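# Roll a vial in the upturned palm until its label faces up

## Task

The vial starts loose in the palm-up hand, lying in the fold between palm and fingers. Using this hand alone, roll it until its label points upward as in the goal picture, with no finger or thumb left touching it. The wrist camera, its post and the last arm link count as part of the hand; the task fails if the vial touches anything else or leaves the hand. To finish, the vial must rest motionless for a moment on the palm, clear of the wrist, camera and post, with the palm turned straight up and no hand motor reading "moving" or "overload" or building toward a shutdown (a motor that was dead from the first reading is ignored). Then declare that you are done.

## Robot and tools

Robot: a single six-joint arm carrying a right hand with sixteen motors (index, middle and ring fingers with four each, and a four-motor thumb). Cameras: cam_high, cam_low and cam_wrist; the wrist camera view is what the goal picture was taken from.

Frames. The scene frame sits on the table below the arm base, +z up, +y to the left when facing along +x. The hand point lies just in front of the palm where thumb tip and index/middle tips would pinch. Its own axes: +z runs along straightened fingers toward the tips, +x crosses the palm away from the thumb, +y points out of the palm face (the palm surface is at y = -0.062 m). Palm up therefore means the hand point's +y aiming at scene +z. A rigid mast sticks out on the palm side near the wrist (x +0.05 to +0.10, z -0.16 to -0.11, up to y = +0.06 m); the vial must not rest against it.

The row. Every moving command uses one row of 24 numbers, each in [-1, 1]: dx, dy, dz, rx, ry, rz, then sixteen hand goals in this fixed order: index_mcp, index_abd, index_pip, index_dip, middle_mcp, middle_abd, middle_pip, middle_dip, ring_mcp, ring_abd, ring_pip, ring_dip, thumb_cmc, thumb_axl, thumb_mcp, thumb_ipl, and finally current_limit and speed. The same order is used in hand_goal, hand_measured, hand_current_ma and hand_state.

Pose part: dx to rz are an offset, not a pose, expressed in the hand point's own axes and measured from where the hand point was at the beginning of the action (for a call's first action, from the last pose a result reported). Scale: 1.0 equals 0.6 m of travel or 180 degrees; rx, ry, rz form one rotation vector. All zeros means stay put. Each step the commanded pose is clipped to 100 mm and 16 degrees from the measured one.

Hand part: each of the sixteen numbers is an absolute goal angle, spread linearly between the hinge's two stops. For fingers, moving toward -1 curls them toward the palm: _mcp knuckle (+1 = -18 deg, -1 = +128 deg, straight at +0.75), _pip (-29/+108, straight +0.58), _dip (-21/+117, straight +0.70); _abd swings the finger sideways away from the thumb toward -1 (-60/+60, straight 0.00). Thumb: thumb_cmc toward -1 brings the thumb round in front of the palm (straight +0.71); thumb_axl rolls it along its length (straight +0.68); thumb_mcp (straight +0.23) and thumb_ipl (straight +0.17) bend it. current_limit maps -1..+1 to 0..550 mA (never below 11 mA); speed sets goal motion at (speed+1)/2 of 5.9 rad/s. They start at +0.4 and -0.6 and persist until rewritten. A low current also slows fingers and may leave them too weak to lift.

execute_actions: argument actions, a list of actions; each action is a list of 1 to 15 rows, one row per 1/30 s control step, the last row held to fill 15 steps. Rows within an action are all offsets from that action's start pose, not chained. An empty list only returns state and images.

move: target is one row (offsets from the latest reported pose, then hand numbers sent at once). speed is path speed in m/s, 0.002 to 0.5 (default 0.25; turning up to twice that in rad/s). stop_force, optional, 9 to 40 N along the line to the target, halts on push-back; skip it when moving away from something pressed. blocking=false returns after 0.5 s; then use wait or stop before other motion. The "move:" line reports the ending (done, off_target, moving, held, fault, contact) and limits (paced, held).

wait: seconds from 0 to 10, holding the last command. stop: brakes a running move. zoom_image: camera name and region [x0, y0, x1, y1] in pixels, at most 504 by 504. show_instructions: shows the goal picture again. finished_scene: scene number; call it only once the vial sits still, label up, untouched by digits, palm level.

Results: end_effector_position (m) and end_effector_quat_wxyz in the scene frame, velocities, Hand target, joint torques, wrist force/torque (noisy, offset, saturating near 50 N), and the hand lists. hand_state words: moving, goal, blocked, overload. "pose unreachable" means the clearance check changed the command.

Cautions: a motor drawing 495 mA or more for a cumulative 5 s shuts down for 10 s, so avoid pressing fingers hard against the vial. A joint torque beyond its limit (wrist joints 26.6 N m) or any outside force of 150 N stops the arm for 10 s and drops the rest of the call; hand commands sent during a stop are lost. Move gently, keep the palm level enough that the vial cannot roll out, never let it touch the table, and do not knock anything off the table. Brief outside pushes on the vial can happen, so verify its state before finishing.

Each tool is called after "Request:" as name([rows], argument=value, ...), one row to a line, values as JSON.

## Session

Request:
execute_actions(actions=[])

Request:
show_instructions()

Scene clock: 0.00 s.
end_effector_position=(+0.6086, +0.0525, +0.4105) hand_goal=(+0.046, +0.000, -0.008, +0.280, +0.046, +0.000, -0.008, +0.280, +0.046, +0.000, -0.008, +0.280, -0.104, +0.266, +0.032, -0.018) hand_measured=(+0.060, +0.000, -0.006, +0.282, +0.060, +0.000, -0.006, +0.282, +0.062, +0.000, -0.004, +0.282, -0.090, +0.270, +0.034, -0.016) hand_current_ma=(+86, +0, +14, +12, +86, +0, +14, +12, +90, +0, +15, +13, +69, +26, +10, +11) hand_state=(goal, goal, goal, goal, goal, goal, goal, goal, goal, goal, goal, goal, goal, goal, goal, goal) hand_current_limit=0.40 hand_speed=-0.60 end_effector_quat_wxyz=(+0.492, +0.477, +0.532, +0.498) end_effector_velocity=(+0.000, -0.001, -0.000) end_effector_angular_velocity=(-0.001, +0.000, -0.002)
Joint positions: [-0.17  -1.171  2.239 -4.192 -1.301 -0.051]
Joint velocities: [-0.002 -0.     0.     0.     0.    -0.001]
Joint torques (N m, as the arm reports them, + toward a larger angle): no reading
Wrist force (N, on the end effector, along its own x y z axes, offset not removed): no reading
Wrist torque (N m, same axes, about the end effector's origin, offset not removed): no reading
Hand target: +0.609, +0.052, +0.411; +0.492, +0.477, +0.532, +0.498

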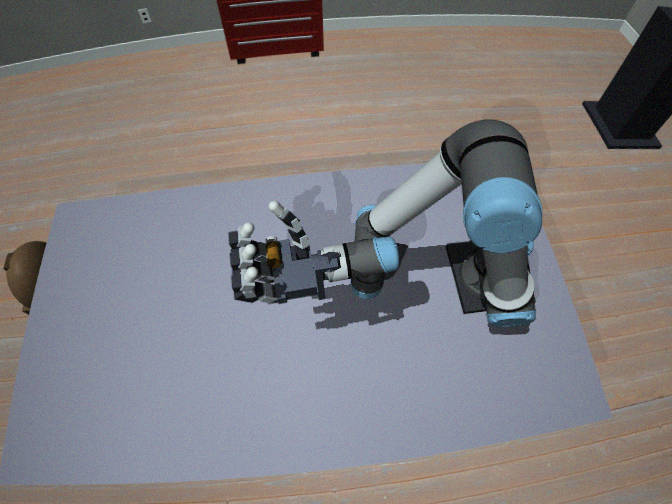

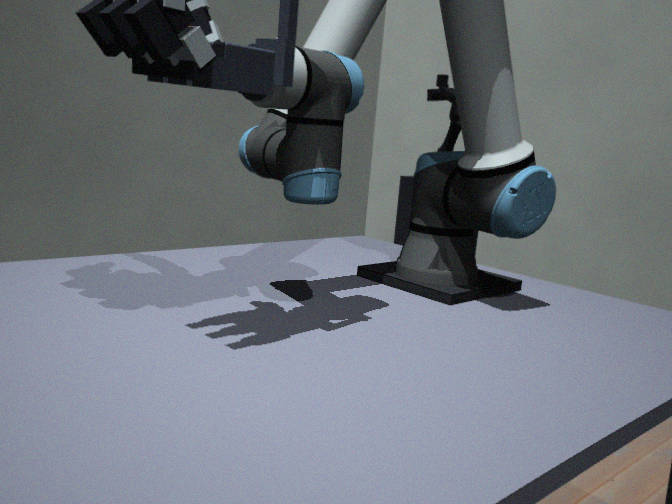

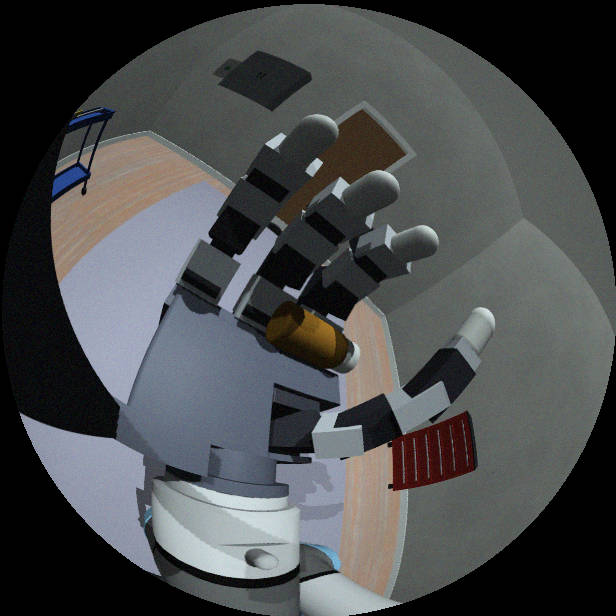

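Reference images for this scene: goal picture from the wrist camera place.

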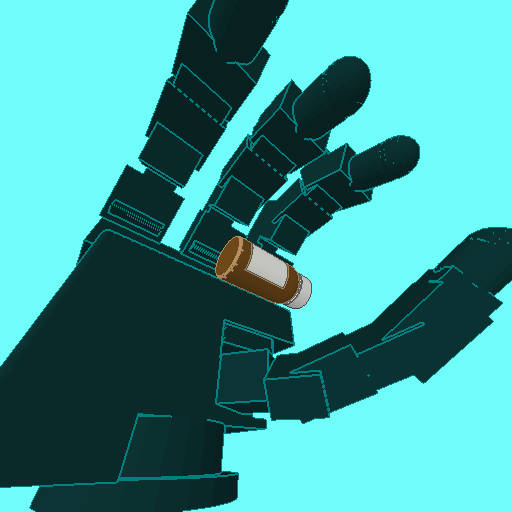

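Index finger, two strokes.

Request:
execute_actions([
  [[0,0,0,0,0,0,0.046,0,-1,0.2,0.046,0,0,0.28,0.046,0,0,0.28,-0.1,0.27,0.03,0,0.5,0.1]],
  [[0,0,0,0,0,0,0.046,0,-1,-0.85,0.046,0,0,0.28,0.046,0,0,0.28,-0.1,0.27,0.03,0,0.5,-0.1]],
])

Request:
move(target=[0,0,0,0,0,0,0.046,0,-0.25,-0.85,0.046,0,0,0.28,0.046,0,0,0.28,-0.1,0.27,0.03,0,0.5,-0.88])

Request:
execute_actions([
  [[0,0,0,0,0,0,0.046,0,-0.25,0.2,0.046,0,0,0.28,0.046,0,0,0.28,-0.1,0.27,0.03,0,0.5,0.2]],
  [[0,0,0,0,0,0,0.046,0,-1,0.2,0.046,0,0,0.28,0.046,0,0,0.28,-0.1,0.27,0.03,0,0.5,0.1]],
  [[0,0,0,0,0,0,0.046,0,-1,-0.85,0.046,0,0,0.28,0.046,0,0,0.28,-0.1,0.27,0.03,0,0.5,-0.1]],
])

Request:
move(target=[0,0,0,0,0,0,0.046,0,-0.25,-0.85,0.046,0,0,0.28,0.046,0,0,0.28,-0.1,0.27,0.03,0,0.5,-0.88])

Scene clock: 1.40 s.
end_effector_position=(+0.6086, +0.0525, +0.4105) hand_goal=(+0.046, +0.000, -1.000, -0.850, +0.046, +0.000, +0.000, +0.280, +0.046, +0.000, +0.000, +0.280, -0.100, +0.270, +0.030, +0.000) hand_measured=(+0.056, -0.004, -0.894, -0.140, +0.060, +0.000, -0.002, +0.282, +0.062, +0.000, -0.002, +0.282, -0.090, +0.270, +0.032, -0.002) hand_current_ma=(+59, -19, +412, +412, +86, +0, -12, +12, +90, +0, -13, +13, +48, +2, +11, -19) hand_state=(goal, goal, blocked, blocked, goal, goal, goal, goal, goal, goal, goal, goal, goal, goal, goal, goal) hand_current_limit=0.50 hand_speed=-0.10 end_effector_quat_wxyz=(+0.492, +0.477, +0.532, +0.498) end_effector_velocity=(+0.000, -0.000, -0.000) end_effector_angular_velocity=(+0.001, +0.001, +0.001)
Joint positions: [-0.17  -1.171  2.239 -4.192 -1.301 -0.051]
Joint velocities: [-0.    -0.     0.     0.001  0.001  0.001]
Joint torques (N m, as the arm reports them, + toward a larger angle): [ -0.18 -30.31 -12.52  -2.8   -0.29  -0.25]
Wrist force (N, on the end effector, along its own x y z axes, offset not removed): [-1.6 -1.5 -1.2]
Wrist torque (N m, same axes, about the end effector's origin, offset not removed): [-0.25 0.27 -0.23]
Hand target: +0.609, +0.052, +0.411; +0.492, +0.477, +0.532, +0.498
Off the commanded pose: 0.000 m, 0 deg.

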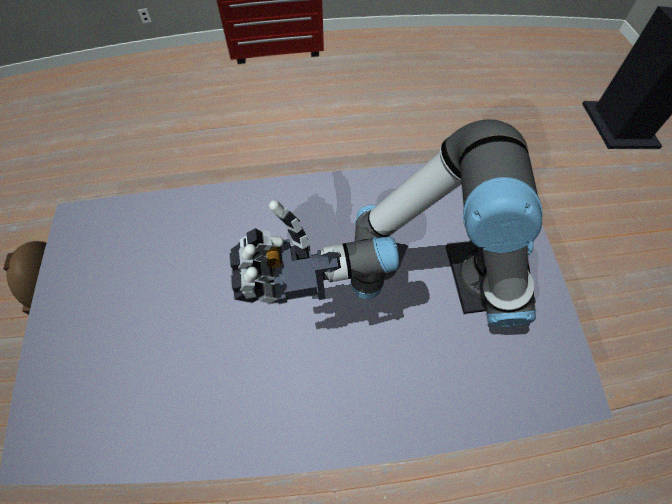

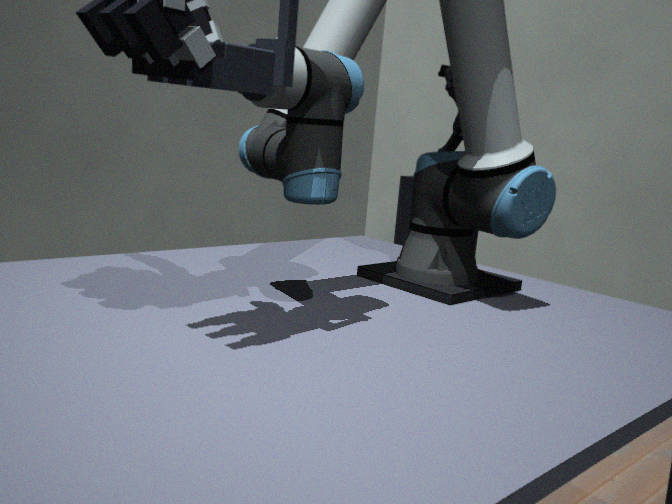

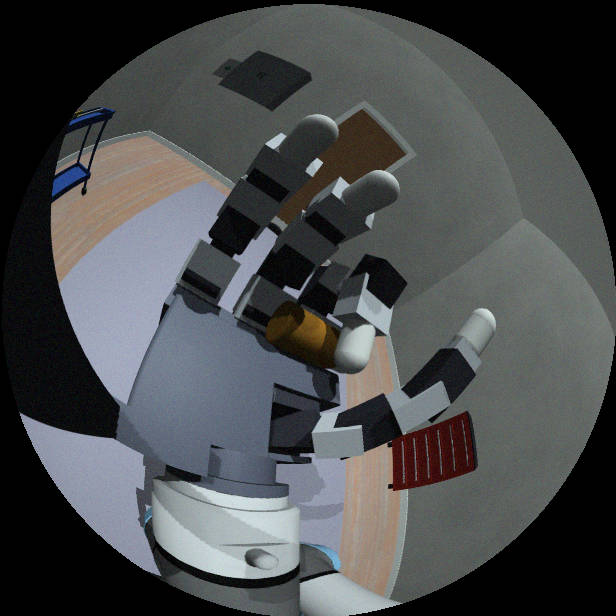

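Scene clock: 4.07 s.
end_effector_position=(+0.6086, +0.0525, +0.4105) hand_goal=(+0.046, +0.000, -0.250, -0.850, +0.046, +0.000, +0.000, +0.280, +0.046, +0.000, +0.000, +0.280, -0.100, +0.270, +0.030, +0.000) hand_measured=(+0.056, -0.002, -0.254, -0.848, +0.060, +0.000, -0.002, +0.282, +0.062, +0.000, -0.002, +0.282, -0.090, +0.270, +0.032, -0.002) hand_current_ma=(+59, -13, -24, +11, +85, +0, -12, +12, +89, +0, -13, +13, +48, +2, +11, -19) hand_state=(goal, goal, goal, goal, goal, goal, goal, goal, goal, goal, goal, goal, goal, goal, goal, goal) hand_current_limit=0.50 hand_speed=-0.88 end_effector_quat_wxyz=(+0.492, +0.477, +0.532, +0.498) end_effector_velocity=(+0.000, -0.001, -0.000) end_effector_angular_velocity=(+0.000, +0.000, -0.001)
Joint positions: [-0.17  -1.171  2.239 -4.192 -1.301 -0.051]
Joint velocities: [-0.001 -0.     0.    -0.     0.     0.   ]
Joint torques (N m, as the arm reports them, + toward a larger angle): [ -0.44 -30.16 -12.75  -2.79  -0.35  -0.22]
Wrist force (N, on the end effector, along its own x y z axes, offset not removed): [0.3 0.2 -1.5]
Wrist torque (N m, same axes, about the end effector's origin, offset not removed): [0.09 0.05 -0.06]
Hand target: +0.609, +0.052, +0.411; +0.492, +0.477, +0.532, +0.498
Off the commanded pose: 0.000 m, 0 deg.
move: done

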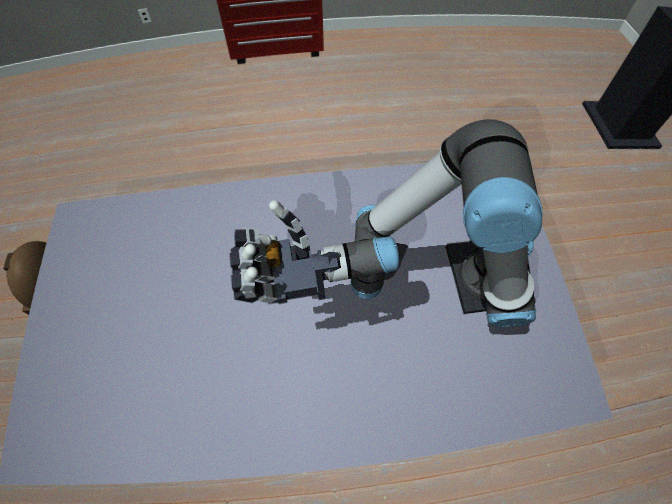

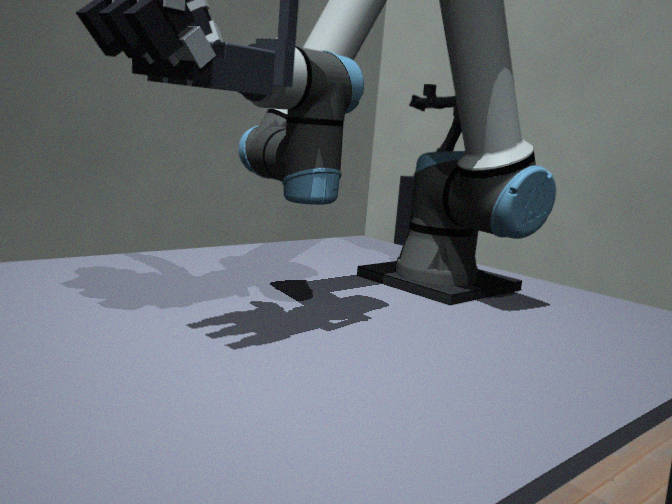

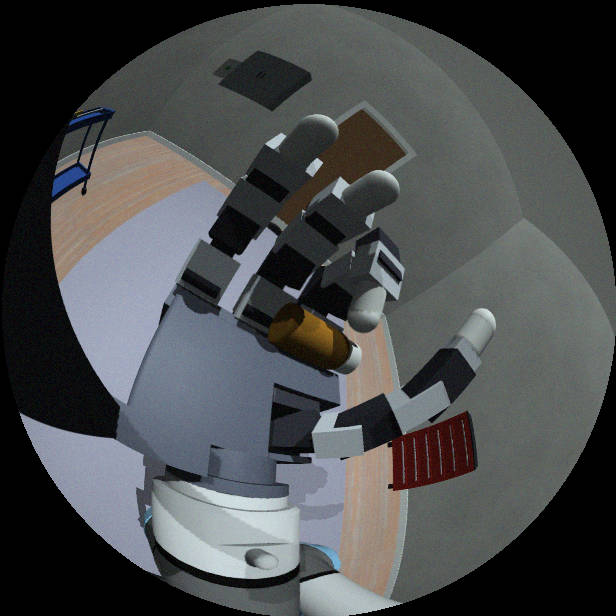

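Scene clock: 5.57 s.
end_effector_position=(+0.6086, +0.0525, +0.4105) hand_goal=(+0.046, +0.000, -1.000, -0.850, +0.046, +0.000, +0.000, +0.280, +0.046, +0.000, +0.000, +0.280, -0.100, +0.270, +0.030, +0.000) hand_measured=(+0.056, -0.004, -0.950, -0.046, +0.060, +0.000, -0.002, +0.282, +0.062, +0.000, -0.002, +0.282, -0.090, +0.270, +0.032, -0.002) hand_current_ma=(+56, -20, +292, +389, +85, +0, -12, +12, +89, +0, -13, +13, +48, +2, +11, -19) hand_state=(goal, goal, moving, moving, goal, goal, goal, goal, goal, goal, goal, goal, goal, goal, goal, goal) hand_current_limit=0.50 hand_speed=-0.10 end_effector_quat_wxyz=(+0.492, +0.477, +0.532, +0.498) end_effector_velocity=(-0.000, +0.000, +0.000) end_effector_angular_velocity=(-0.001, -0.000, -0.000)
Joint positions: [-0.17  -1.171  2.239 -4.192 -1.301 -0.051]
Joint velocities: [-0.     0.     0.    -0.001 -0.    -0.001]
Joint torques (N m, as the arm reports them, + toward a larger angle): [ -0.1  -30.7  -12.67  -2.85  -0.38  -0.14]
Wrist force (N, on the end effector, along its own x y z axes, offset not removed): [0.0 -1.0 -0.6]
Wrist torque (N m, same axes, about the end effector's origin, offset not removed): [-0.17 0.13 -0.09]
Hand target: +0.609, +0.052, +0.411; +0.492, +0.477, +0.532, +0.498
Off the commanded pose: 0.000 m, 0 deg.

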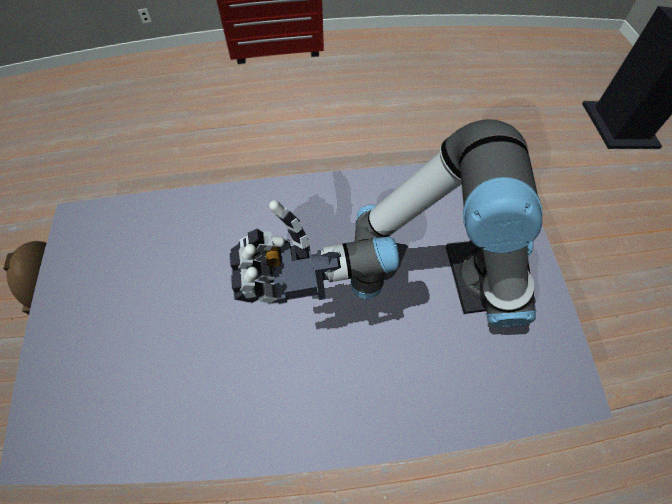

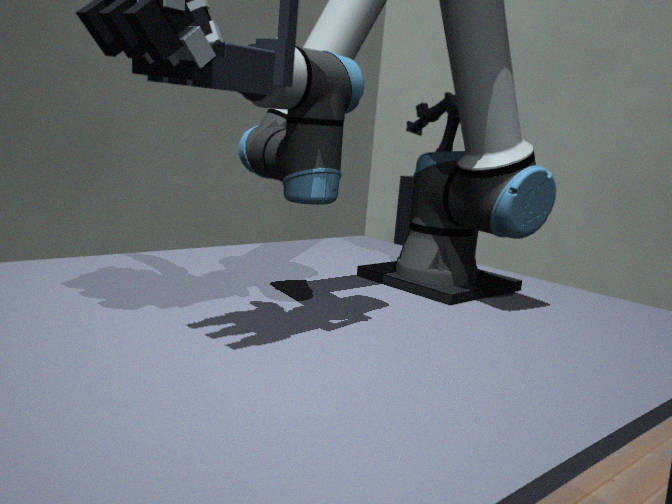

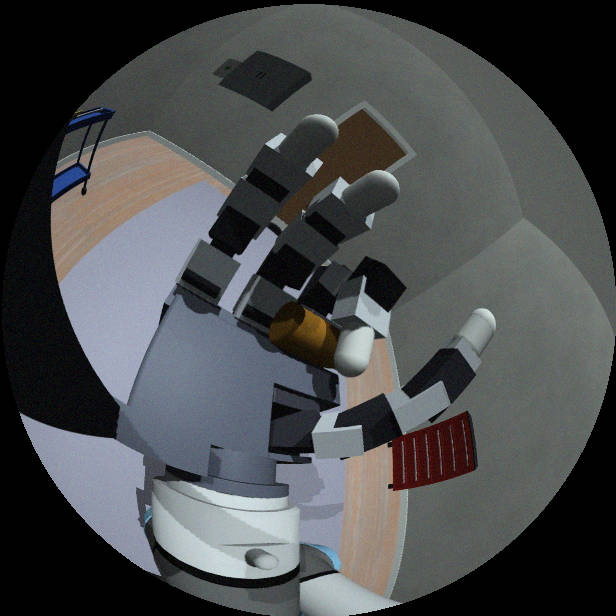

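Scene clock: 8.37 s.
end_effector_position=(+0.6086, +0.0525, +0.4105) hand_goal=(+0.046, +0.000, -0.250, -0.850, +0.046, +0.000, +0.000, +0.280, +0.046, +0.000, +0.000, +0.280, -0.100, +0.270, +0.030, +0.000) hand_measured=(+0.056, -0.004, -0.254, -0.848, +0.060, +0.000, -0.002, +0.282, +0.062, +0.000, -0.002, +0.282, -0.090, +0.270, +0.032, -0.002) hand_current_ma=(+56, -14, -24, +11, +85, +0, -12, +12, +89, +0, -13, +13, +48, +2, +11, -19) hand_state=(goal, goal, goal, goal, goal, goal, goal, goal, goal, goal, goal, goal, goal, goal, goal, goal) hand_current_limit=0.50 hand_speed=-0.88 end_effector_quat_wxyz=(+0.492, +0.477, +0.532, +0.498) end_effector_velocity=(+0.000, -0.000, -0.000) end_effector_angular_velocity=(-0.001, +0.000, -0.001)
Joint positions: [-0.17  -1.171  2.239 -4.192 -1.301 -0.051]
Joint velocities: [-0.    -0.    -0.     0.001 -0.001 -0.002]
Joint torques (N m, as the arm reports them, + toward a larger angle): [  0.25 -29.83 -12.35  -2.75  -0.12  -0.23]
Wrist force (N, on the end effector, along its own x y z axes, offset not removed): [-0.5 -0.5 -0.5]
Wrist torque (N m, same axes, about the end effector's origin, offset not removed): [-0.15 0.14 -0.17]
Hand target: +0.609, +0.052, +0.411; +0.492, +0.477, +0.532, +0.498
Off the commanded pose: 0.000 m, 0 deg.
move: done

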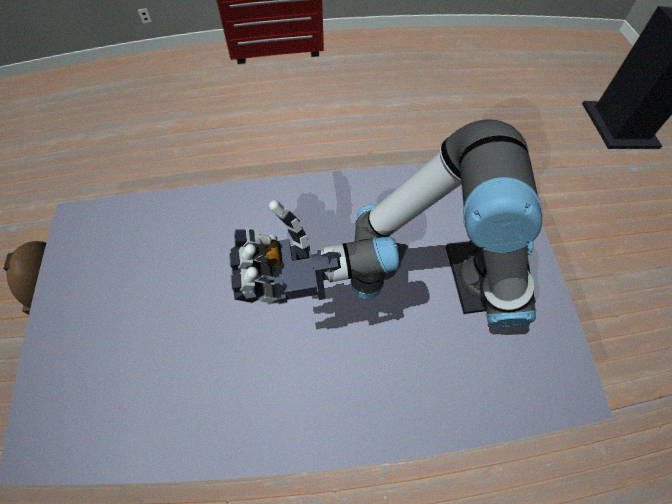

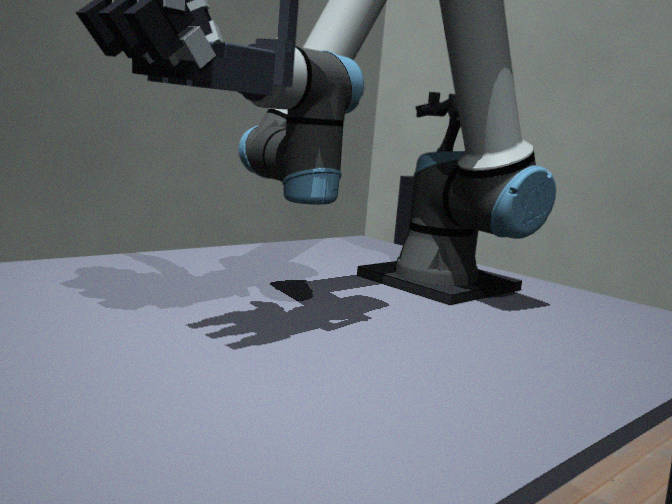

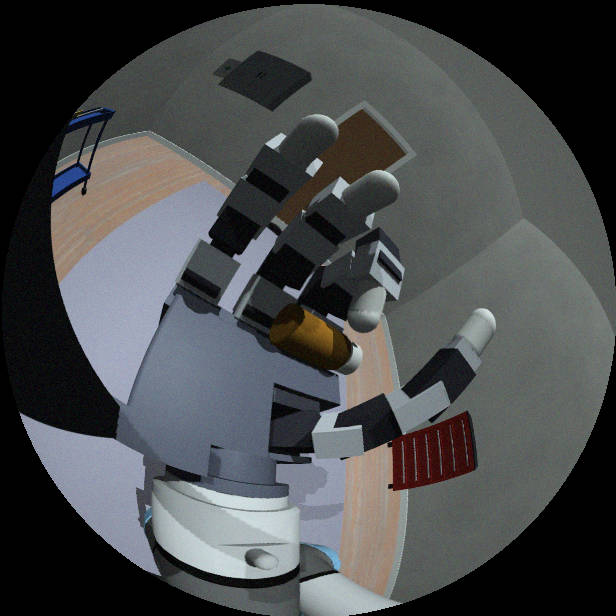

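Request:
execute_actions([
  [[0,0,0,0,0,0,0.046,-0.15,-0.25,0.2,0.046,0,0,0.28,0.046,0,0,0.28,-0.1,0.27,0.03,0,0.5,0.2]],
  [[0,0,0,0,0,0,0.046,-0.15,-1,0.2,0.046,0,0,0.28,0.046,0,0,0.28,-0.1,0.27,0.03,0,0.5,0.1]],
  [[0,0,0,0,0,0,0.046,-0.15,-1,-0.85,0.046,0,0,0.28,0.046,0,0,0.28,-0.1,0.27,0.03,0,0.5,-0.1]],
])

Request:
move(target=[0,0,0,0,0,0,0.046,-0.15,-0.25,-0.85,0.046,0,0,0.28,0.046,0,0,0.28,-0.1,0.27,0.03,0,0.5,-0.9])

Request:
execute_actions([
  [[0,0,0,0,0,0,0.046,-0.15,-0.25,0.2,0.046,0,0,0.28,0.046,0,0,0.28,-0.1,0.27,0.03,0,0.5,0.2]],
  [[0,0,0,0,0,0,0.046,-0.15,-1,0.2,0.046,0,0,0.28,0.046,0,0,0.28,-0.1,0.27,0.03,0,0.5,0.1]],
  [[0,0,0,0,0,0,0.046,-0.15,-1,-0.85,0.046,0,0,0.28,0.046,0,0,0.28,-0.1,0.27,0.03,0,0.5,-0.1]],
])

Request:
move(target=[0,0,0,0,0,0,0.046,-0.15,-0.25,-0.85,0.046,0,0,0.28,0.046,0,0,0.28,-0.1,0.27,0.03,0,0.5,-0.9])

Scene clock: 10.17 s.
end_effector_position=(+0.6086, +0.0525, +0.4105) hand_goal=(+0.046, -0.150, -1.000, -0.850, +0.046, +0.000, +0.000, +0.280, +0.046, +0.000, +0.000, +0.280, -0.100, +0.270, +0.030, +0.000) hand_measured=(+0.056, -0.158, -0.950, -0.048, +0.060, +0.000, -0.002, +0.282, +0.062, +0.000, -0.002, +0.282, -0.090, +0.270, +0.032, -0.002) hand_current_ma=(+56, -36, +285, +389, +85, +0, -12, +12, +89, +0, -13, +13, +48, +2, +11, -19) hand_state=(goal, goal, moving, moving, goal, goal, goal, goal, goal, goal, goal, goal, goal, goal, goal, goal) hand_current_limit=0.50 hand_speed=-0.10 end_effector_quat_wxyz=(+0.492, +0.477, +0.532, +0.498) end_effector_velocity=(+0.000, -0.000, -0.000) end_effector_angular_velocity=(-0.001, +0.000, -0.001)
Joint positions: [-0.17  -1.171  2.239 -4.192 -1.301 -0.051]
Joint velocities: [-0.001  0.     0.     0.    -0.    -0.001]
Joint torques (N m, as the arm reports them, + toward a larger angle): [  0.04 -30.52 -12.77  -2.73  -0.28  -0.25]
Wrist force (N, on the end effector, along its own x y z axes, offset not removed): [-0.9 -1.7 0.7]
Wrist torque (N m, same axes, about the end effector's origin, offset not removed): [-0.33 0.12 -0.22]
Hand target: +0.609, +0.052, +0.411; +0.492, +0.477, +0.532, +0.498
Off the commanded pose: 0.000 m, 0 deg.

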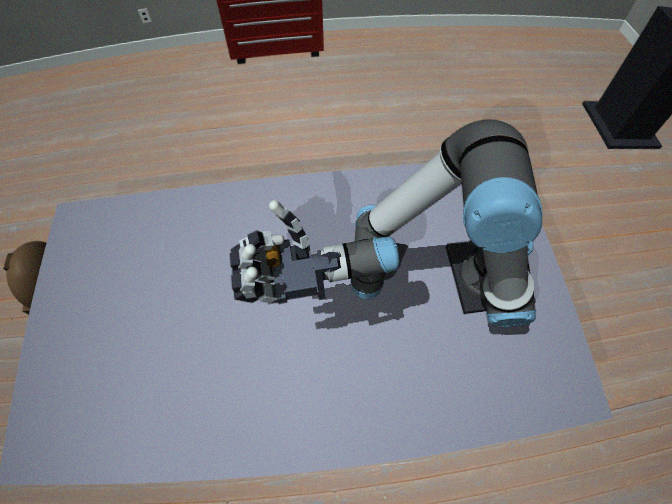

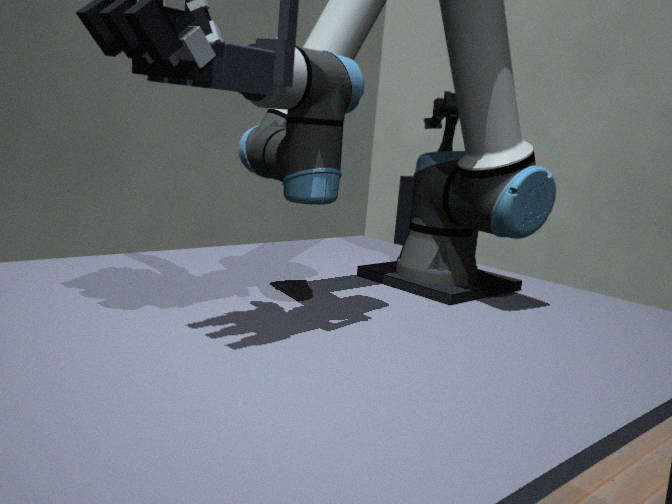

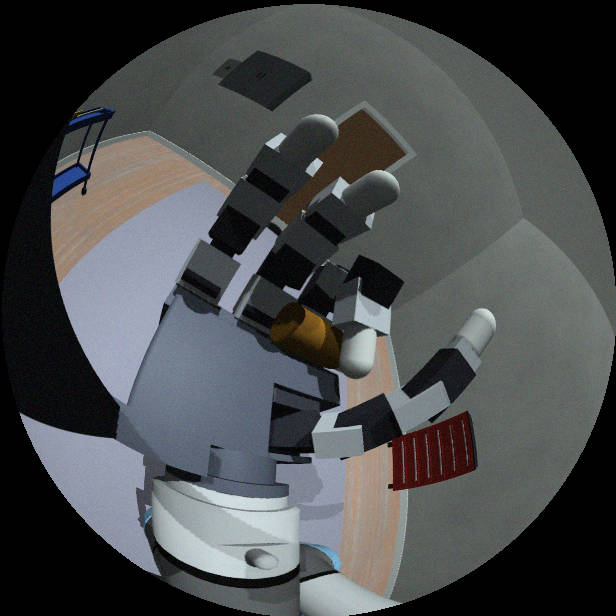

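Scene clock: 13.47 s.
end_effector_position=(+0.6086, +0.0525, +0.4105) hand_goal=(+0.046, -0.150, -0.250, -0.850, +0.046, +0.000, +0.000, +0.280, +0.046, +0.000, +0.000, +0.280, -0.100, +0.270, +0.030, +0.000) hand_measured=(+0.056, -0.154, -0.246, -0.830, +0.060, +0.000, -0.002, +0.282, +0.062, +0.000, -0.002, +0.282, -0.090, +0.270, +0.032, -0.002) hand_current_ma=(+56, -14, +19, +112, +85, +0, -12, +12, +89, +0, -13, +13, +48, +2, +11, -19) hand_state=(goal, goal, goal, blocked, goal, goal, goal, goal, goal, goal, goal, goal, goal, goal, goal, goal) hand_current_limit=0.50 hand_speed=-0.90 end_effector_quat_wxyz=(+0.492, +0.477, +0.532, +0.498) end_effector_velocity=(-0.000, +0.000, -0.000) end_effector_angular_velocity=(+0.001, +0.000, +0.001)
Joint positions: [-0.17  -1.171  2.239 -4.192 -1.301 -0.051]
Joint velocities: [0.    0.    0.    0.    0.    0.001]
Joint torques (N m, as the arm reports them, + toward a larger angle): [ -0.08 -30.14 -12.36  -2.58  -0.39  -0.19]
Wrist force (N, on the end effector, along its own x y z axes, offset not removed): [-0.6 -1.1 0.3]
Wrist torque (N m, same axes, about the end effector's origin, offset not removed): [-0.21 0.07 -0.18]
Hand target: +0.609, +0.052, +0.411; +0.492, +0.477, +0.532, +0.498
Off the commanded pose: 0.000 m, 0 deg.
move: done

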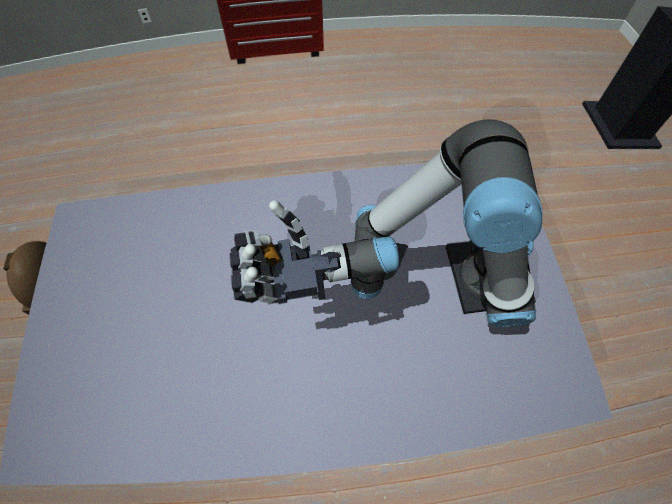

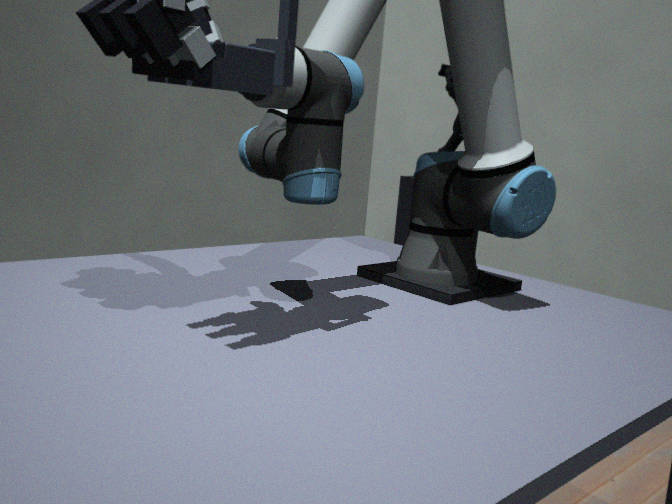

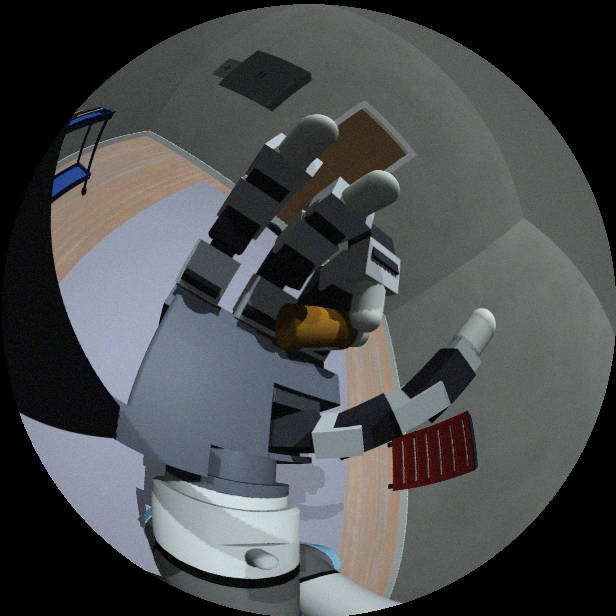

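Scene clock: 14.97 s.
end_effector_position=(+0.6086, +0.0525, +0.4105) hand_goal=(+0.046, -0.150, -1.000, -0.850, +0.046, +0.000, +0.000, +0.280, +0.046, +0.000, +0.000, +0.280, -0.100, +0.270, +0.030, +0.000) hand_measured=(+0.056, -0.158, -0.950, -0.048, +0.060, +0.000, -0.002, +0.282, +0.062, +0.000, -0.002, +0.282, -0.090, +0.270, +0.032, -0.002) hand_current_ma=(+55, -42, +285, +389, +84, +0, -12, +12, +89, +0, -13, +13, +48, +2, +11, -19) hand_state=(goal, goal, moving, moving, goal, goal, goal, goal, goal, goal, goal, goal, goal, goal, goal, goal) hand_current_limit=0.50 hand_speed=-0.10 end_effector_quat_wxyz=(+0.492, +0.477, +0.532, +0.498) end_effector_velocity=(+0.000, -0.000, -0.000) end_effector_angular_velocity=(-0.001, +0.000, -0.000)
Joint positions: [-0.17  -1.171  2.239 -4.192 -1.301 -0.051]
Joint velocities: [-0.     0.     0.     0.     0.    -0.001]
Joint torques (N m, as the arm reports them, + toward a larger angle): [ -0.28 -30.64 -12.4   -2.65  -0.3   -0.21]
Wrist force (N, on the end effector, along its own x y z axes, offset not removed): [0.6 -1.5 -0.8]
Wrist torque (N m, same axes, about the end effector's origin, offset not removed): [-0.23 -0.08 -0.06]
Hand target: +0.609, +0.052, +0.411; +0.492, +0.477, +0.532, +0.498
Off the commanded pose: 0.000 m, 0 deg.

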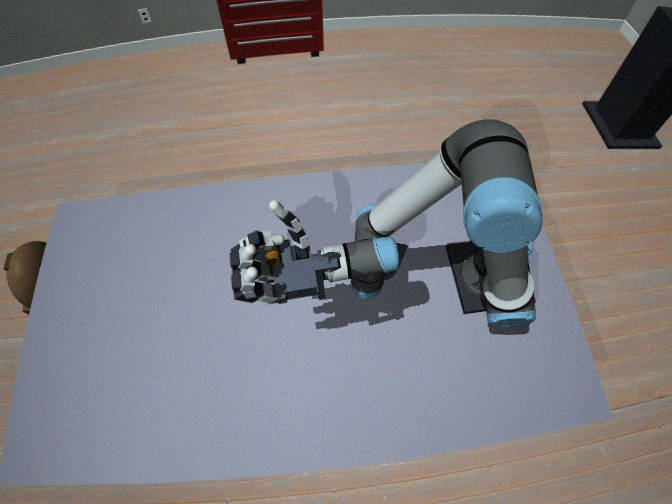

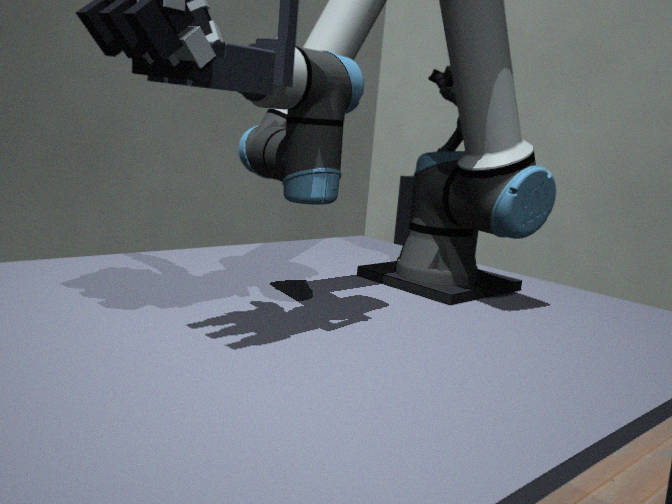

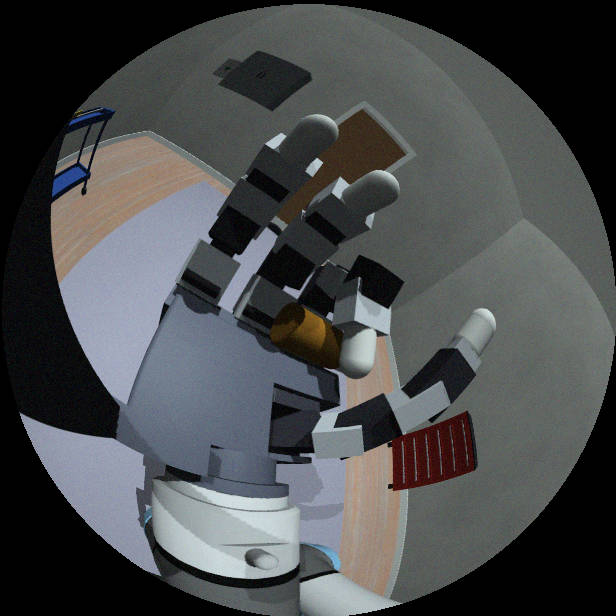

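Scene clock: 18.27 s.
end_effector_position=(+0.6086, +0.0525, +0.4105) hand_goal=(+0.046, -0.150, -0.250, -0.850, +0.046, +0.000, +0.000, +0.280, +0.046, +0.000, +0.000, +0.280, -0.100, +0.270, +0.030, +0.000) hand_measured=(+0.056, -0.154, -0.254, -0.848, +0.060, +0.000, -0.002, +0.282, +0.062, +0.000, -0.002, +0.282, -0.090, +0.270, +0.032, -0.002) hand_current_ma=(+55, -15, -24, +11, +84, +0, -12, +12, +89, +0, -13, +13, +48, +2, +11, -19) hand_state=(goal, goal, goal, goal, goal, goal, goal, goal, goal, goal, goal, goal, goal, goal, goal, goal) hand_current_limit=0.50 hand_speed=-0.90 end_effector_quat_wxyz=(+0.492, +0.477, +0.532, +0.498) end_effector_velocity=(-0.000, +0.000, +0.000) end_effector_angular_velocity=(-0.001, -0.000, +0.000)
Joint positions: [-0.17  -1.171  2.239 -4.192 -1.301 -0.051]
Joint velocities: [ 0.     0.    -0.    -0.    -0.    -0.001]
Joint torques (N m, as the arm reports them, + toward a larger angle): [ -0.12 -30.31 -12.5   -2.76  -0.29  -0.17]
Wrist force (N, on the end effector, along its own x y z axes, offset not removed): [-0.4 -0.9 -0.7]
Wrist torque (N m, same axes, about the end effector's origin, offset not removed): [-0.19 0.13 -0.21]
Hand target: +0.609, +0.052, +0.411; +0.492, +0.477, +0.532, +0.498
Off the commanded pose: 0.000 m, 0 deg.
move: done

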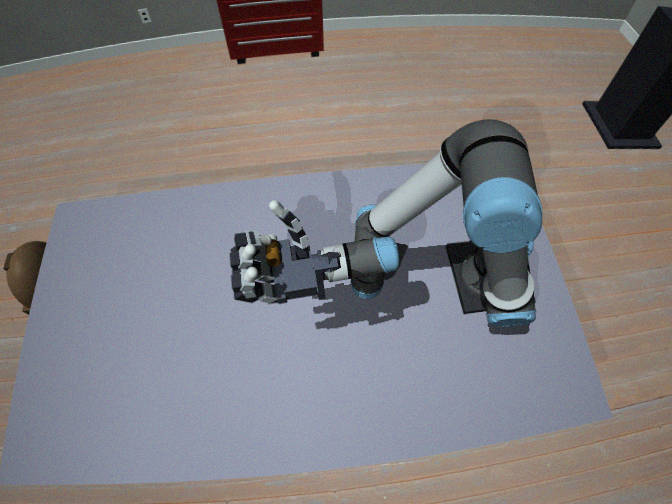

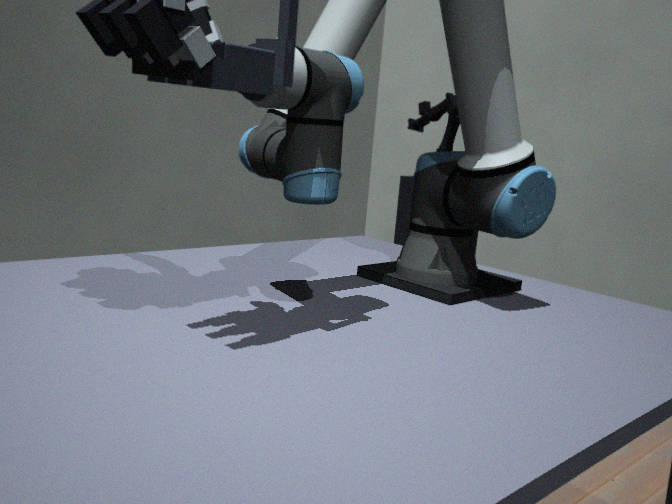

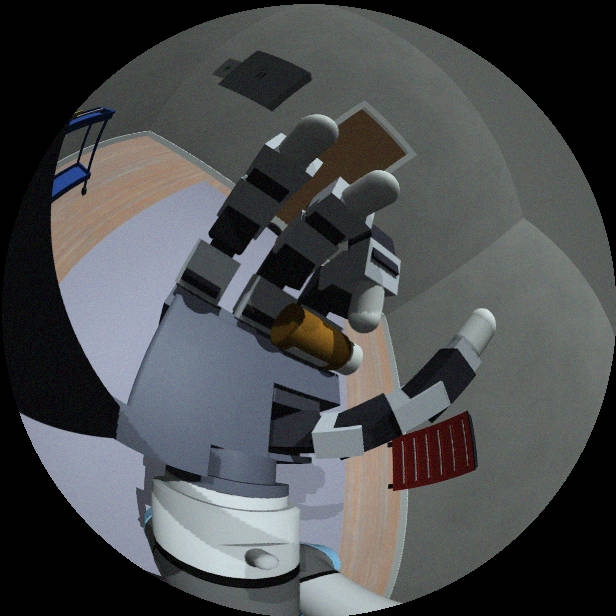

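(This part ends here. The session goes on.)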